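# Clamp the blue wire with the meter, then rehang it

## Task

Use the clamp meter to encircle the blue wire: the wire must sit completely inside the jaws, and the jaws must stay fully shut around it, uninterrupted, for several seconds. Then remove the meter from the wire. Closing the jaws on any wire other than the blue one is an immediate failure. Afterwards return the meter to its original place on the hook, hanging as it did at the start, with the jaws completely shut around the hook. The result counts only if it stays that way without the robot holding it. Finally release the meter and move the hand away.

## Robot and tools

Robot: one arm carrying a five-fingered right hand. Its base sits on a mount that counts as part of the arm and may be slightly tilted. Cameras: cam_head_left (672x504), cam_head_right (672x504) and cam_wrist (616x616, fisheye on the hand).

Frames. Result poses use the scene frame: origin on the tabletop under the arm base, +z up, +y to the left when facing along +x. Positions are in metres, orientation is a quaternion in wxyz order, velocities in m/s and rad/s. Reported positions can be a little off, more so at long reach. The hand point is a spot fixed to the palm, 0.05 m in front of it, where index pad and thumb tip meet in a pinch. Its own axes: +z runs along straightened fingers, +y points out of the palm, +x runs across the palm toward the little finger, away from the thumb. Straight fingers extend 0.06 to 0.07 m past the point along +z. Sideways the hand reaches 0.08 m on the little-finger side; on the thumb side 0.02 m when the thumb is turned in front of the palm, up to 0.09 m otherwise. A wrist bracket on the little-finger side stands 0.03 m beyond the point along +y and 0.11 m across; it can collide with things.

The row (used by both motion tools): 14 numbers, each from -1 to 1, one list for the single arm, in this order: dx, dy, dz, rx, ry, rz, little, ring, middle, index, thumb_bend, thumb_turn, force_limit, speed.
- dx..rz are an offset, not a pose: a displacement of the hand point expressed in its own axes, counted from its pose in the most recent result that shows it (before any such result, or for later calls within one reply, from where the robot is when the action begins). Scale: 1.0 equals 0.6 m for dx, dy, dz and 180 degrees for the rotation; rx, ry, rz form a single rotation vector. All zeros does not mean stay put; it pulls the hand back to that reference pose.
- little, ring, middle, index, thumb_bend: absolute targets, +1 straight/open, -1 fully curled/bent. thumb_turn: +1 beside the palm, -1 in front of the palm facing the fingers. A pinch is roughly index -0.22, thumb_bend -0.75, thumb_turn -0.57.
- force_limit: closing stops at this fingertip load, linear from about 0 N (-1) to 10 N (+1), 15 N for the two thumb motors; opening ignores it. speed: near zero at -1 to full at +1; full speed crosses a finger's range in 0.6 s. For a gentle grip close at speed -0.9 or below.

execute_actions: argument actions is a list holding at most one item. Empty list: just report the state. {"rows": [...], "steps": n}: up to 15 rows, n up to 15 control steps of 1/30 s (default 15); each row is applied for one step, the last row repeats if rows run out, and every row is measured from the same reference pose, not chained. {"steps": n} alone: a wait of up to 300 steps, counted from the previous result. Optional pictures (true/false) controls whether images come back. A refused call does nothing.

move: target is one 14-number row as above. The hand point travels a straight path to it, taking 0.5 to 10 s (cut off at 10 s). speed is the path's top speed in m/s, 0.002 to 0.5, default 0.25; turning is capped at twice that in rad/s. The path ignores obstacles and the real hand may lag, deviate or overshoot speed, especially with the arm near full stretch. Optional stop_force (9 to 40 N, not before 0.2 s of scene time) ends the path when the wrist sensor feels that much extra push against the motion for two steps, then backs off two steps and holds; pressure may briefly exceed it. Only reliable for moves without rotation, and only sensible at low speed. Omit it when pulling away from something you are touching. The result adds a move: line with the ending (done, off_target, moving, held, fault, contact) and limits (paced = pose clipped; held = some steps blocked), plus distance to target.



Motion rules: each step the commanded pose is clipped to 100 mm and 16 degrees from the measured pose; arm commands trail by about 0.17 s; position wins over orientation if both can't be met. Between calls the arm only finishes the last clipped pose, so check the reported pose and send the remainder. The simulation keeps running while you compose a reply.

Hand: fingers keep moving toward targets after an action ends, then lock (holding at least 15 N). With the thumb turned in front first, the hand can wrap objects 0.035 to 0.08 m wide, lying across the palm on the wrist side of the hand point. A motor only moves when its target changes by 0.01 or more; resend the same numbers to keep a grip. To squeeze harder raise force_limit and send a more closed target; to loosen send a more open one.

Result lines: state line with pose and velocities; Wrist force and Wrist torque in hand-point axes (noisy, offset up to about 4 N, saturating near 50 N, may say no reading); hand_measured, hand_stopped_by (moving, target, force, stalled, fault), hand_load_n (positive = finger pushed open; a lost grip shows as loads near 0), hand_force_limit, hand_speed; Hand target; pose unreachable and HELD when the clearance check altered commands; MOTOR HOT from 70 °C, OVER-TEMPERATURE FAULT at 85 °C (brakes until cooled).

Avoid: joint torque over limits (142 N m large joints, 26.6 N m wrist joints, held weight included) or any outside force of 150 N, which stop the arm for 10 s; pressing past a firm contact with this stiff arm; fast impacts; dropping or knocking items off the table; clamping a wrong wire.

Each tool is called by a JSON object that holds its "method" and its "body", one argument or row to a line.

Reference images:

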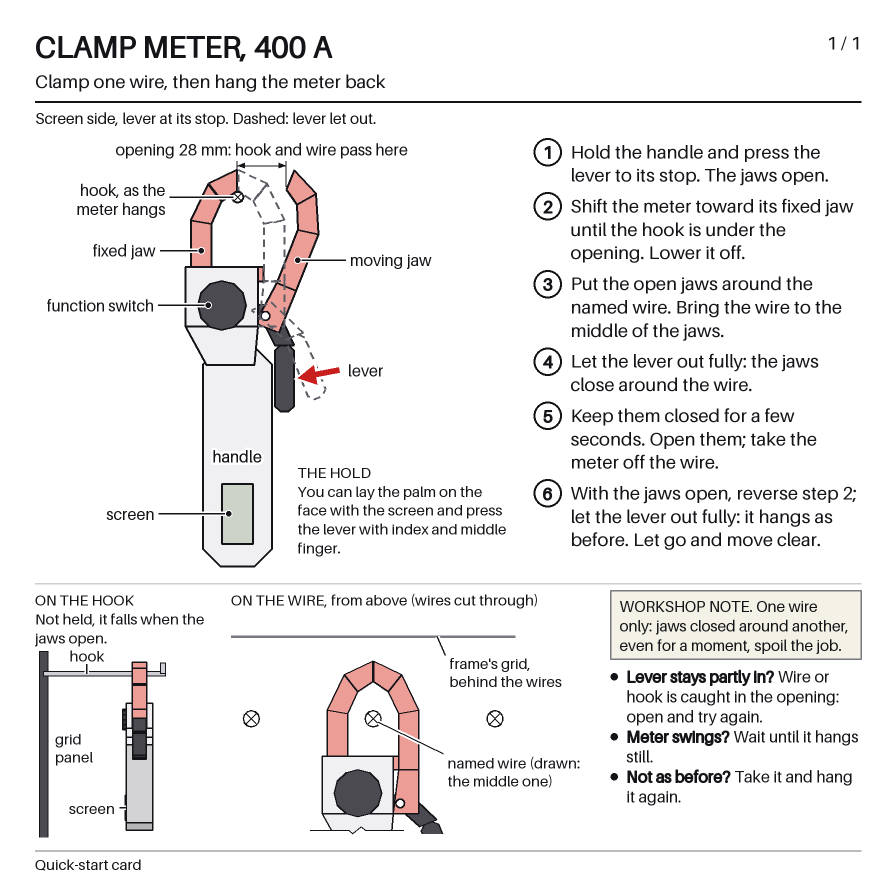

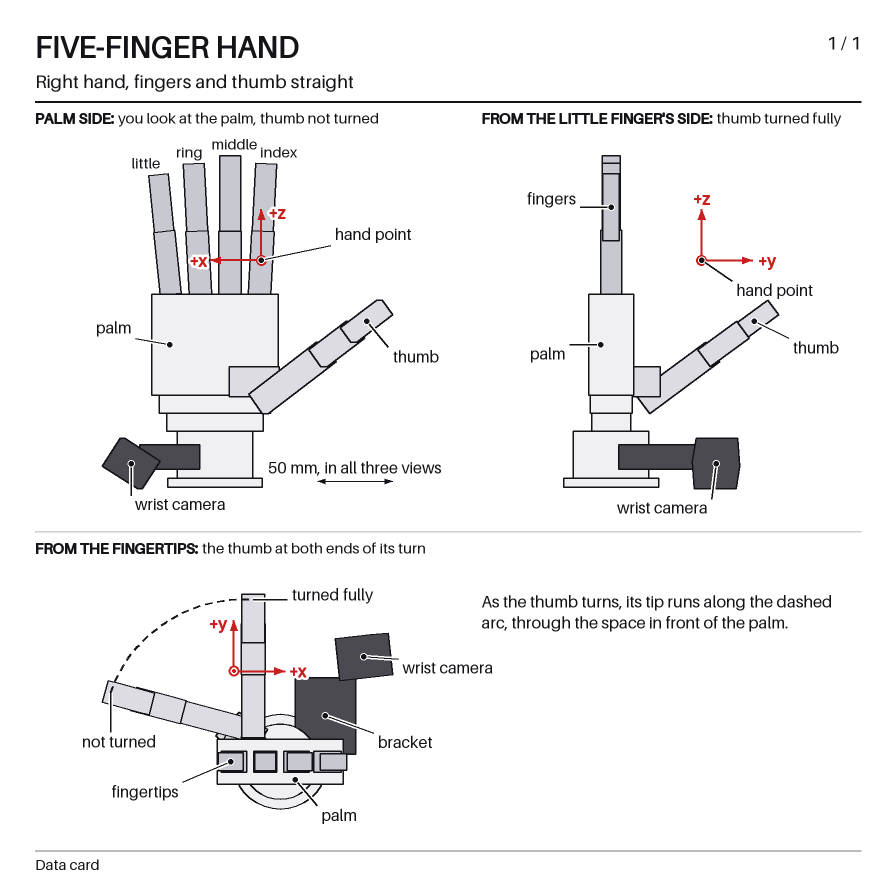

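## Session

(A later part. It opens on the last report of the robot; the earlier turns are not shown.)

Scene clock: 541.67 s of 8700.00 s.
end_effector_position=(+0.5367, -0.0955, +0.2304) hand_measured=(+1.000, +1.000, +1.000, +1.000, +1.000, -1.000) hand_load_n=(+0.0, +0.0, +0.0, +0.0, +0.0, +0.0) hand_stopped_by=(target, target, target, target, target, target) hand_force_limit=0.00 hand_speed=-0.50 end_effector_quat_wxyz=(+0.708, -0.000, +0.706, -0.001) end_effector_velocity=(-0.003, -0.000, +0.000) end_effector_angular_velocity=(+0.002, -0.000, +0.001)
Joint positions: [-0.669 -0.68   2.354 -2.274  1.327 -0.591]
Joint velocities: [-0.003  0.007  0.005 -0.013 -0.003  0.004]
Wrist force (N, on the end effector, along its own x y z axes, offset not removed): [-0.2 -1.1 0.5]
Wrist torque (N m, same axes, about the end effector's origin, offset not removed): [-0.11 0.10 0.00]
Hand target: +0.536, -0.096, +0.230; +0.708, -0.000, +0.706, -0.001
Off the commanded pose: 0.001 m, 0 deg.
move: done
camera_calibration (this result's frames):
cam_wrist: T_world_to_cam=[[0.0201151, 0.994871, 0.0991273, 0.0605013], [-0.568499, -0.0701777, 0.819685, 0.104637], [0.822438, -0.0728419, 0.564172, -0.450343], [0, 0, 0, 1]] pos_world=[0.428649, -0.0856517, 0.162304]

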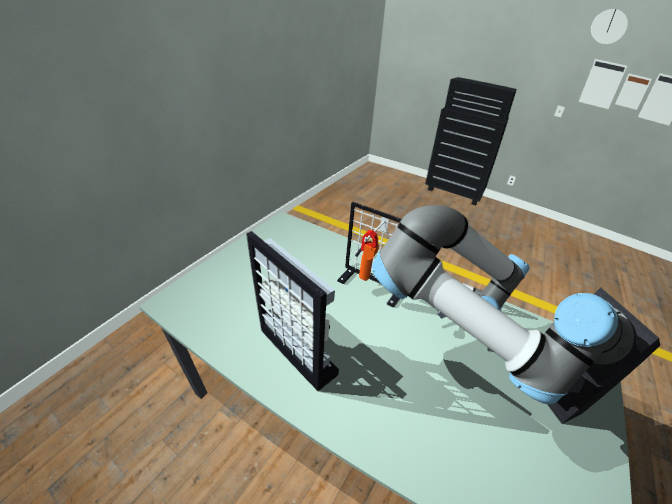

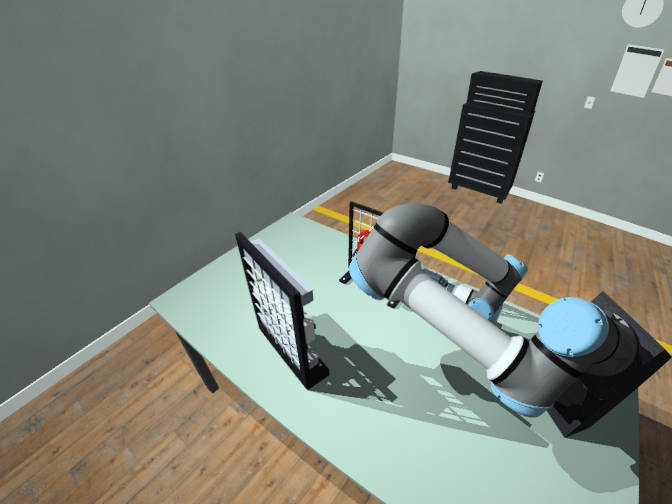

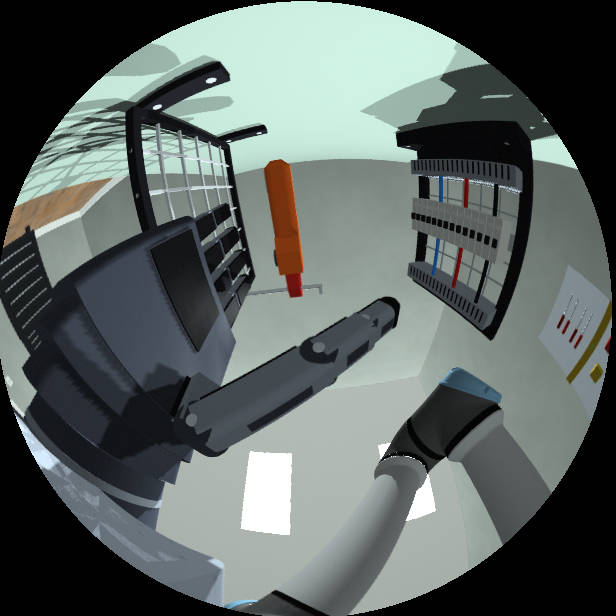

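The meter hangs correctly but looks about 6–7 mm further toward the panel than its original spot. I'll nudge the jaws outward with the index finger.

{"method": "move", "body": {
  "target": [-0.066,-0.0158,0.122,0,0,-0.139,1,1,1,1,1,-1,0.0,-0.5],
  "speed": 0.15
}}

Scene clock: 593.27 s of 8700.00 s.
end_effector_position=(+0.6096, -0.1049, +0.2701) hand_measured=(+1.000, +1.000, +1.000, +1.000, +1.000, -1.000) hand_load_n=(+0.0, +0.0, +0.0, +0.0, +0.0, +0.0) hand_stopped_by=(target, target, target, target, target, target) hand_force_limit=0.00 hand_speed=-0.50 end_effector_quat_wxyz=(+0.691, -0.152, +0.689, -0.154) end_effector_velocity=(+0.003, -0.000, +0.001) end_effector_angular_velocity=(-0.013, +0.001, -0.001)
Joint positions: [-0.784 -0.892  2.292 -2.019  1.232 -0.957]
Joint velocities: [-0.002 -0.007 -0.003  0.01  -0.002 -0.012]
Wrist force (N, on the end effector, along its own x y z axes, offset not removed): [0.7 -0.9 -0.6]
Wrist torque (N m, same axes, about the end effector's origin, offset not removed): [-0.09 -0.05 0.10]
Hand target: +0.610, -0.105, +0.270; +0.691, -0.153, +0.689, -0.154
Off the commanded pose: 0.000 m, 0 deg.
After step 90, 46.67 s passed at rest.
move: done
camera_calibration (this result's frames):
cam_wrist: T_world_to_cam=[[0.0213333, 0.943978, -0.329319, 0.174074], [-0.568173, 0.282479, 0.772907, 0.162326], [0.822633, 0.170621, 0.542369, -0.501995], [0, 0, 0, 1]] pos_world=[0.501473, -0.124525, 0.204129]

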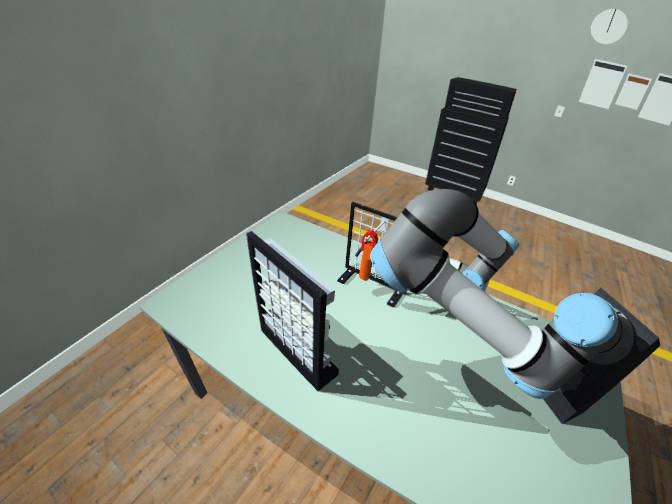

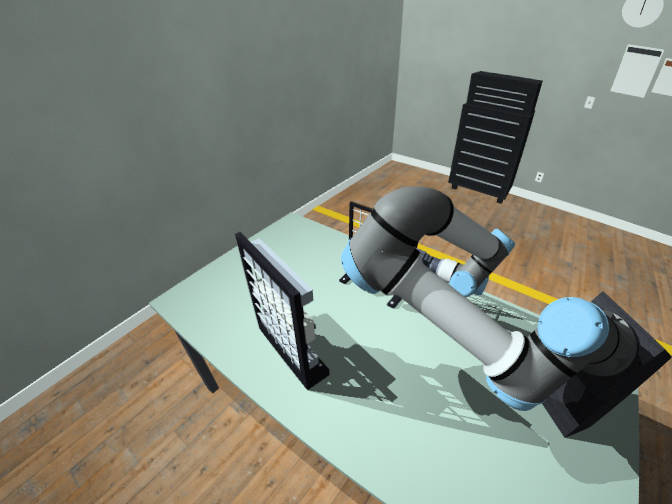

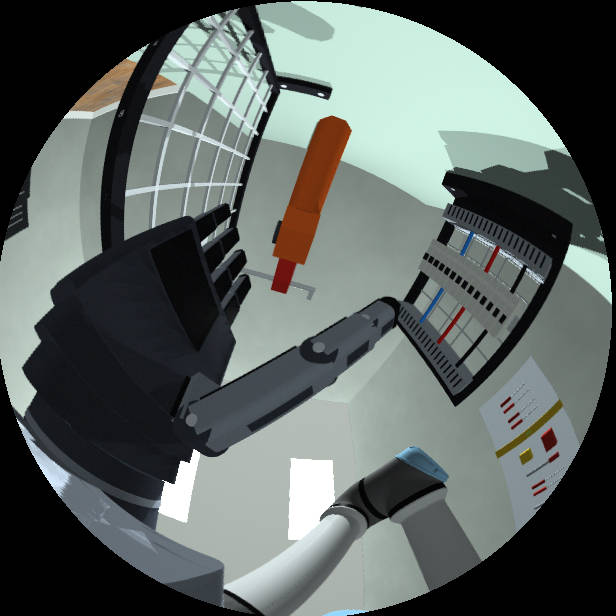

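{"method": "move", "body": {
  "target": [0,0,0.134,0,0,0,1,1,1,1,1,-1,0.0,-0.5],
  "speed": 0.06
}}

{"method": "zoom_image", "body": {
  "camera": "cam_wrist",
  "region": [200,180,360,340]
}}

Scene clock: 597.80 s of 8700.00 s.
end_effector_position=(+0.6896, -0.1049, +0.2702) hand_measured=(+1.000, +1.000, +1.000, +1.000, +1.000, -1.000) hand_load_n=(+0.0, +0.0, +0.0, +0.0, +0.0, +0.0) hand_stopped_by=(target, target, target, target, target, target) hand_force_limit=0.00 hand_speed=-0.50 end_effector_quat_wxyz=(+0.691, -0.153, +0.689, -0.154) end_effector_velocity=(+0.002, -0.000, -0.000) end_effector_angular_velocity=(-0.001, +0.000, -0.000)
Joint positions: [-0.726 -0.956  2.108 -1.761  1.28  -0.992]
Joint velocities: [ 0.001 -0.    -0.006  0.007  0.001 -0.002]
Wrist force (N, on the end effector, along its own x y z axes, offset not removed): [-0.3 -1.6 0.9]
Wrist torque (N m, same axes, about the end effector's origin, offset not removed): [-0.24 0.13 -0.07]
Hand target: +0.690, -0.105, +0.270; +0.691, -0.153, +0.689, -0.154
Off the commanded pose: 0.000 m, 0 deg.
move: done
camera_calibration (this result's frames):
cam_wrist: T_world_to_cam=[[0.0212962, 0.943941, -0.329425, 0.172512], [-0.568091, 0.282563, 0.772937, 0.207659], [0.82269, 0.170683, 0.542262, -0.567952], [0, 0, 0, 1]] pos_world=[0.581544, -0.124579, 0.204301]

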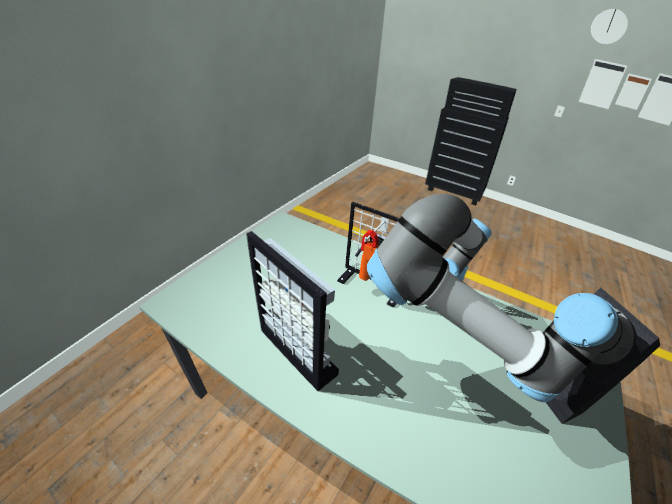

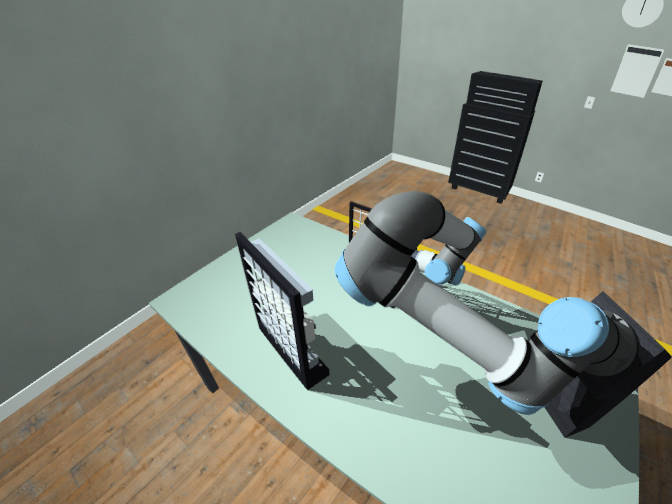

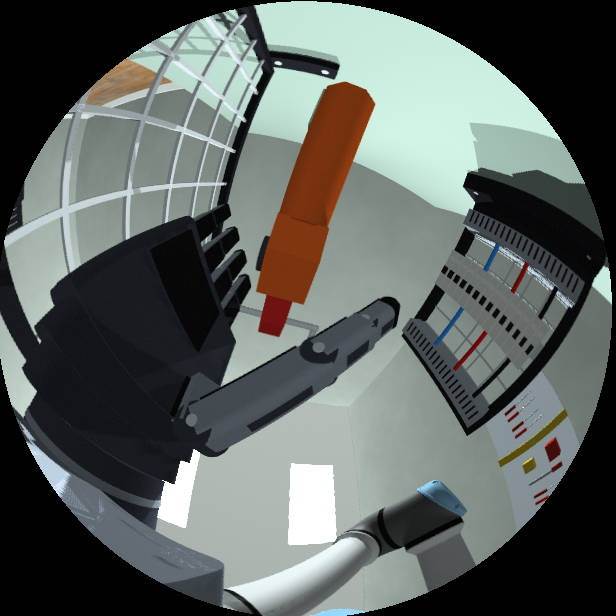

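Region (200, 180, 360, 340) of cam_wrist's 616x616 image, scaled by 3.150, with more detail than that image has.

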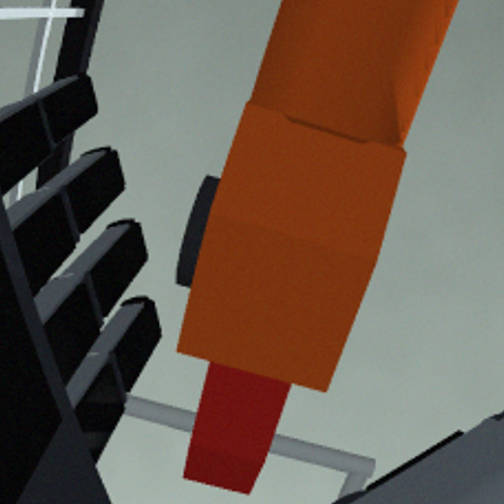

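{"method": "move", "body": {
  "target": [-0.0169,0.0363,0,0,0,0,1,1,1,1,1,-1,0.0,-0.5],
  "speed": 0.012
}}

{"method": "zoom_image", "body": {
  "camera": "cam_wrist",
  "region": [200,180,360,340]
}}

Scene clock: 602.90 s of 8700.00 s.
end_effector_position=(+0.6896, -0.0812, +0.2702) hand_measured=(+1.000, +1.000, +1.000, +1.000, +1.000, -1.000) hand_load_n=(+0.0, +0.0, +0.0, +0.0, +0.0, +0.0) hand_stopped_by=(target, target, target, target, target, target) hand_force_limit=0.00 hand_speed=-0.50 end_effector_quat_wxyz=(+0.691, -0.153, +0.689, -0.154) end_effector_velocity=(+0.000, +0.002, -0.000) end_effector_angular_velocity=(+0.001, +0.001, -0.000)
Joint positions: [-0.699 -1.005  2.138 -1.737  1.302 -1.008]
Joint velocities: [ 0.003 -0.005  0.003  0.003  0.002 -0.001]
Wrist force (N, on the end effector, along its own x y z axes, offset not removed): [1.3 -2.5 1.8]
Wrist torque (N m, same axes, about the end effector's origin, offset not removed): [-0.22 -0.07 0.07]
Hand target: +0.690, -0.081, +0.270; +0.691, -0.153, +0.689, -0.154
Off the commanded pose: 0.000 m, 0 deg.
move: done
camera_calibration (this result's frames):
cam_wrist: T_world_to_cam=[[0.0212796, 0.943926, -0.32947, 0.150138], [-0.568051, 0.282599, 0.772953, 0.200942], [0.822718, 0.170708, 0.542212, -0.571974], [0, 0, 0, 1]] pos_world=[0.581524, -0.100864, 0.204278]

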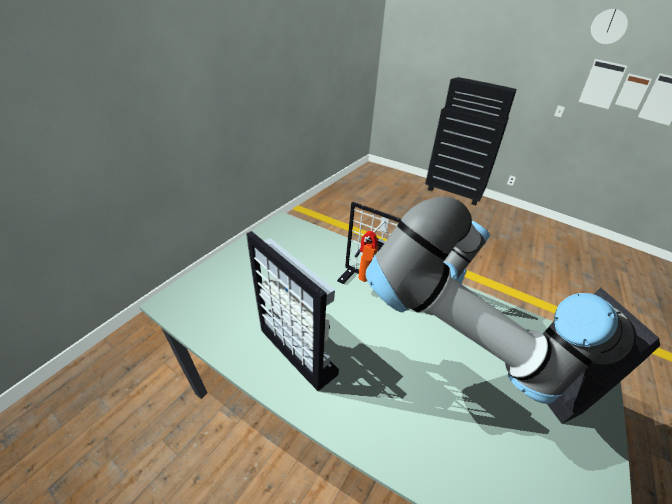

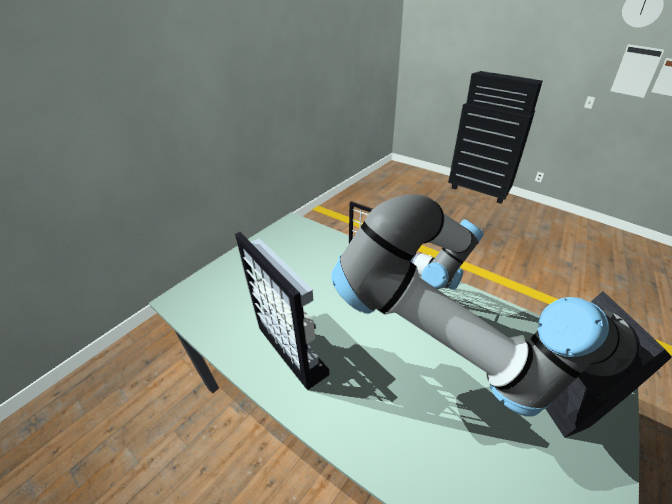

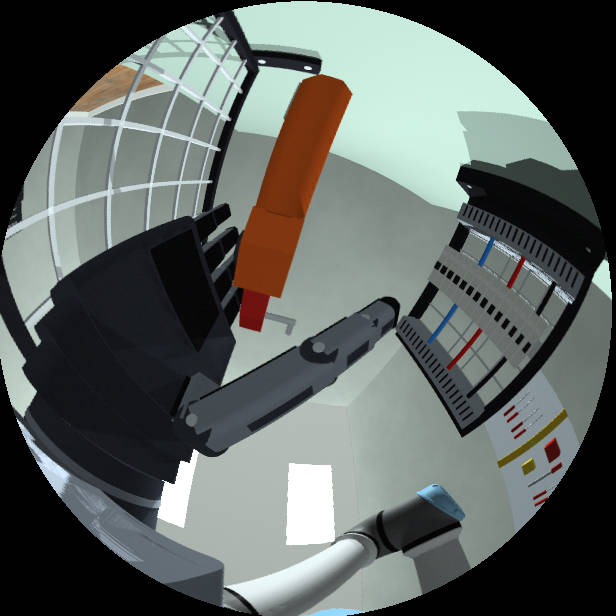

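Region (200, 180, 360, 340) of cam_wrist's 616x616 image, scaled by 3.150, with more detail than that image has.

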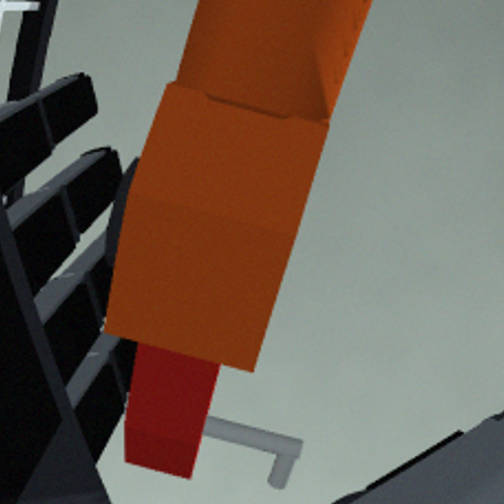

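The jaw has moved about 5–6 mm outward, close to its original spot. Backing off and retreating.

{"method": "move", "body": {
  "target": [0.0106,-0.0227,0,0,0,0,1,1,1,1,1,-1,0.0,-0.5],
  "speed": 0.03
}}

{"method": "move", "body": {
  "target": [0,0,-0.3,0,0,0.139,1,1,1,1,1,-1,0.0,-0.5],
  "speed": 0.15
}}

{"method": "zoom_image", "body": {
  "camera": "cam_wrist",
  "region": [230,140,350,320]
}}

{"method": "zoom_image", "body": {
  "camera": "cam_head_left",
  "region": [330,200,410,280]
}}

Scene clock: 616.13 s of 8700.00 s.
end_effector_position=(+0.6896, -0.0959, +0.2702) hand_measured=(+1.000, +1.000, +1.000, +1.000, +1.000, -1.000) hand_load_n=(+0.0, +0.0, +0.0, +0.0, +0.0, +0.0) hand_stopped_by=(target, target, target, target, target, target) hand_force_limit=0.00 hand_speed=-0.50 end_effector_quat_wxyz=(+0.691, -0.153, +0.689, -0.154) end_effector_velocity=(+0.000, -0.003, -0.000) end_effector_angular_velocity=(-0.000, -0.000, -0.000)
Joint positions: [-0.716 -0.975  2.12  -1.752  1.288 -0.998]
Joint velocities: [-0.003  0.005 -0.003 -0.003 -0.002  0.001]
Wrist force (N, on the end effector, along its own x y z axes, offset not removed): [1.2 -0.6 1.7]
Wrist torque (N m, same axes, about the end effector's origin, offset not removed): [-0.14 -0.20 0.06]
Hand target: +0.690, -0.096, +0.270; +0.691, -0.153, +0.689, -0.154
Off the commanded pose: 0.000 m, 0 deg.
After step 90, 9.37 s passed at rest.
move: done
camera_calibration (this result's frames):
cam_wrist: T_world_to_cam=[[0.0213048, 0.943935, -0.329443, 0.164011], [-0.568067, 0.282587, 0.772945, 0.205113], [0.822706, 0.170678, 0.542239, -0.569467], [0, 0, 0, 1]] pos_world=[0.581528, -0.115582, 0.204278]

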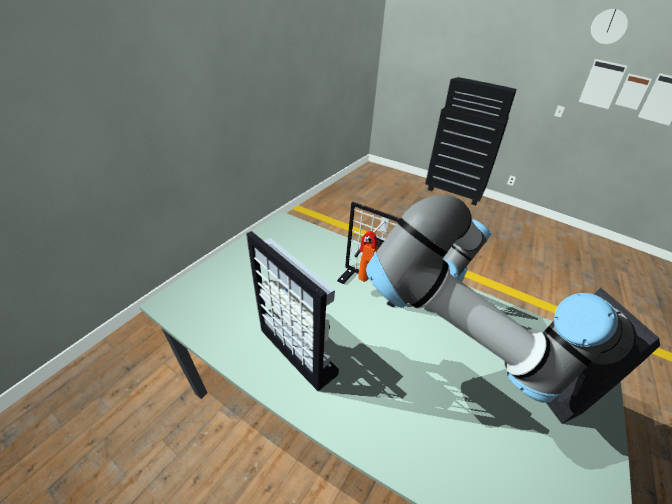

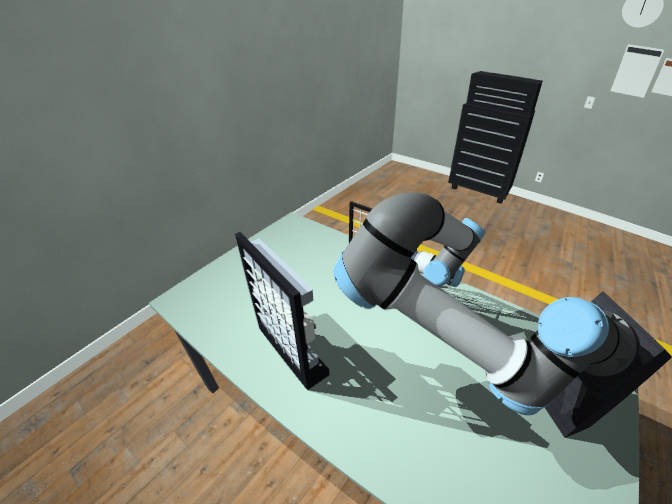

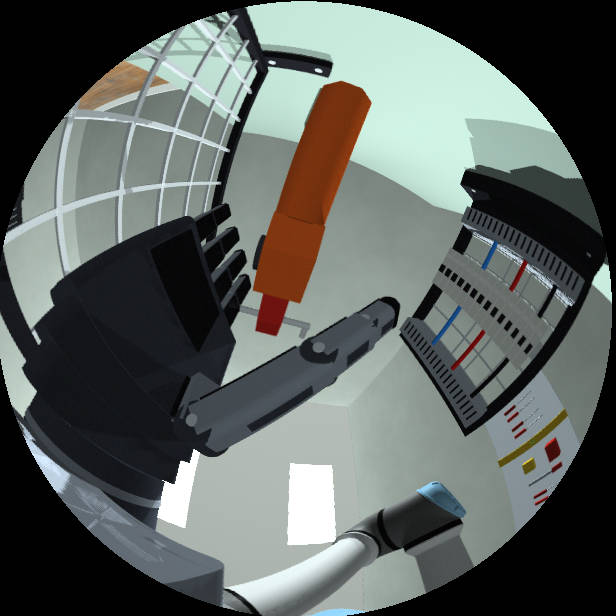

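Scene clock: 618.20 s of 8700.00 s.
end_effector_position=(+0.5100, -0.0958, +0.2699) hand_measured=(+1.000, +1.000, +1.000, +1.000, +1.000, -1.000) hand_load_n=(+0.0, +0.0, +0.0, +0.0, +0.0, +0.0) hand_stopped_by=(target, target, target, target, target, target) hand_force_limit=0.00 hand_speed=-0.50 end_effector_quat_wxyz=(+0.708, +0.000, +0.706, -0.001) end_effector_velocity=(-0.002, -0.000, +0.000) end_effector_angular_velocity=(+0.004, -0.000, +0.003)
Joint positions: [-0.792 -0.679  2.465 -2.407  1.226 -0.516]
Joint velocities: [-0.002  0.008  0.002 -0.013 -0.003  0.006]
Wrist force (N, on the end effector, along its own x y z axes, offset not removed): [2.9 0.4 1.5]
Wrist torque (N m, same axes, about the end effector's origin, offset not removed): [-0.02 -0.47 0.33]
Hand target: +0.510, -0.096, +0.270; +0.708, +0.000, +0.706, -0.000
Off the commanded pose: 0.000 m, 0 deg.
move: done
camera_calibration (this result's frames):
cam_wrist: T_world_to_cam=[[0.020125, 0.994749, 0.100345, 0.0570741], [-0.568747, -0.0711531, 0.819429, 0.0572007], [0.822266, -0.0735619, 0.564329, -0.450664], [0, 0, 0, 1]] pos_world=[0.40195, -0.0858561, 0.201724]

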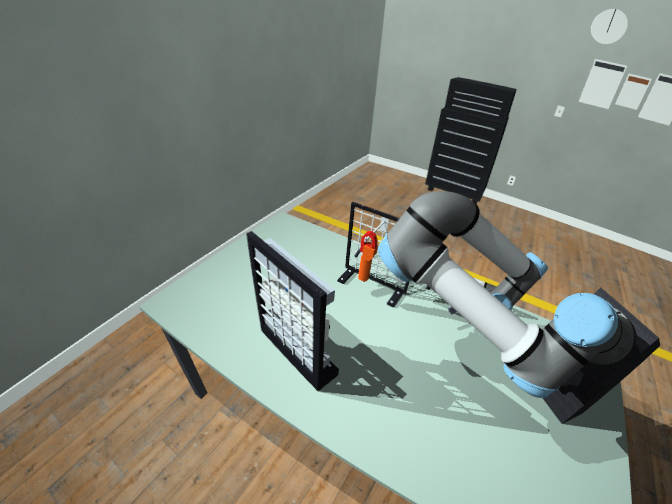

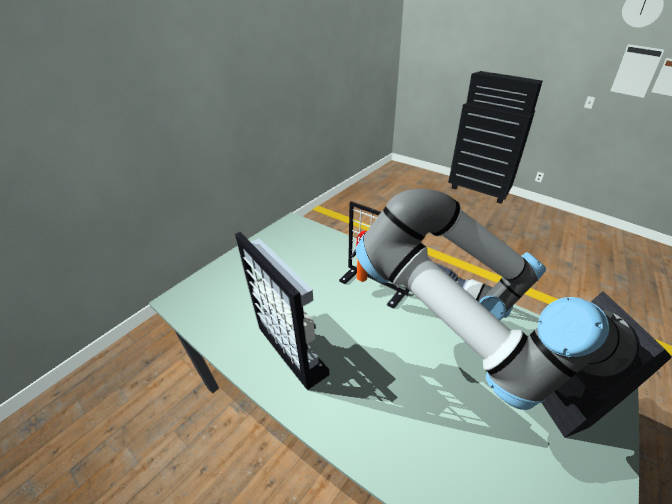

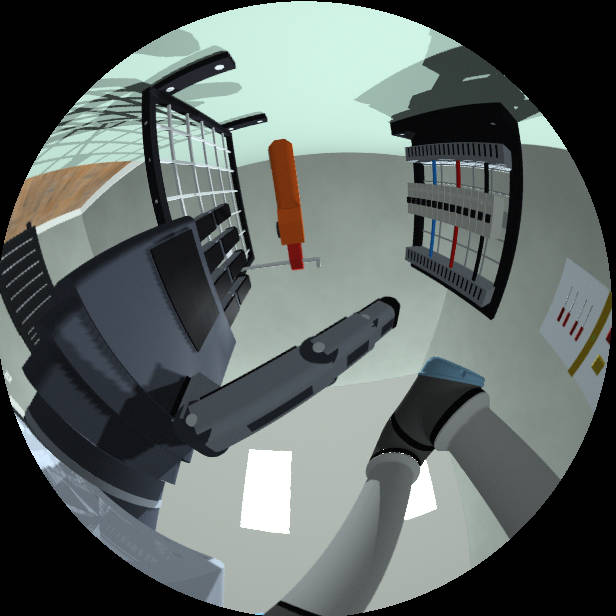

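Region (230, 140, 350, 320) of cam_wrist's 616x616 image, scaled by 2.800, with more detail than that image has.

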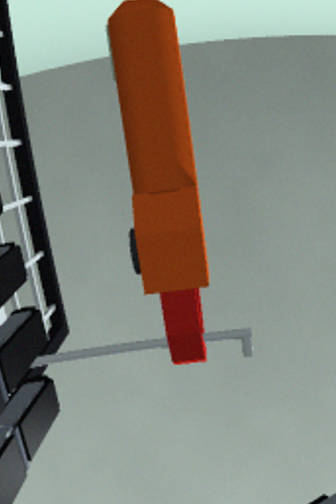

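Region (330, 200, 410, 280) of cam_head_left's 672x504 image, scaled by 6.300, with more detail than that image has.

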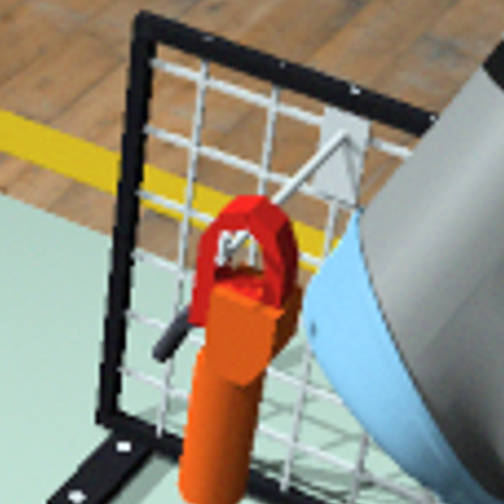

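The meter is back at its original spot on the hook with its jaws closed, and the hand is clear.

{"method": "finished_scene", "body": {
  "scene": 1
}}

The scene is finished: the task was done.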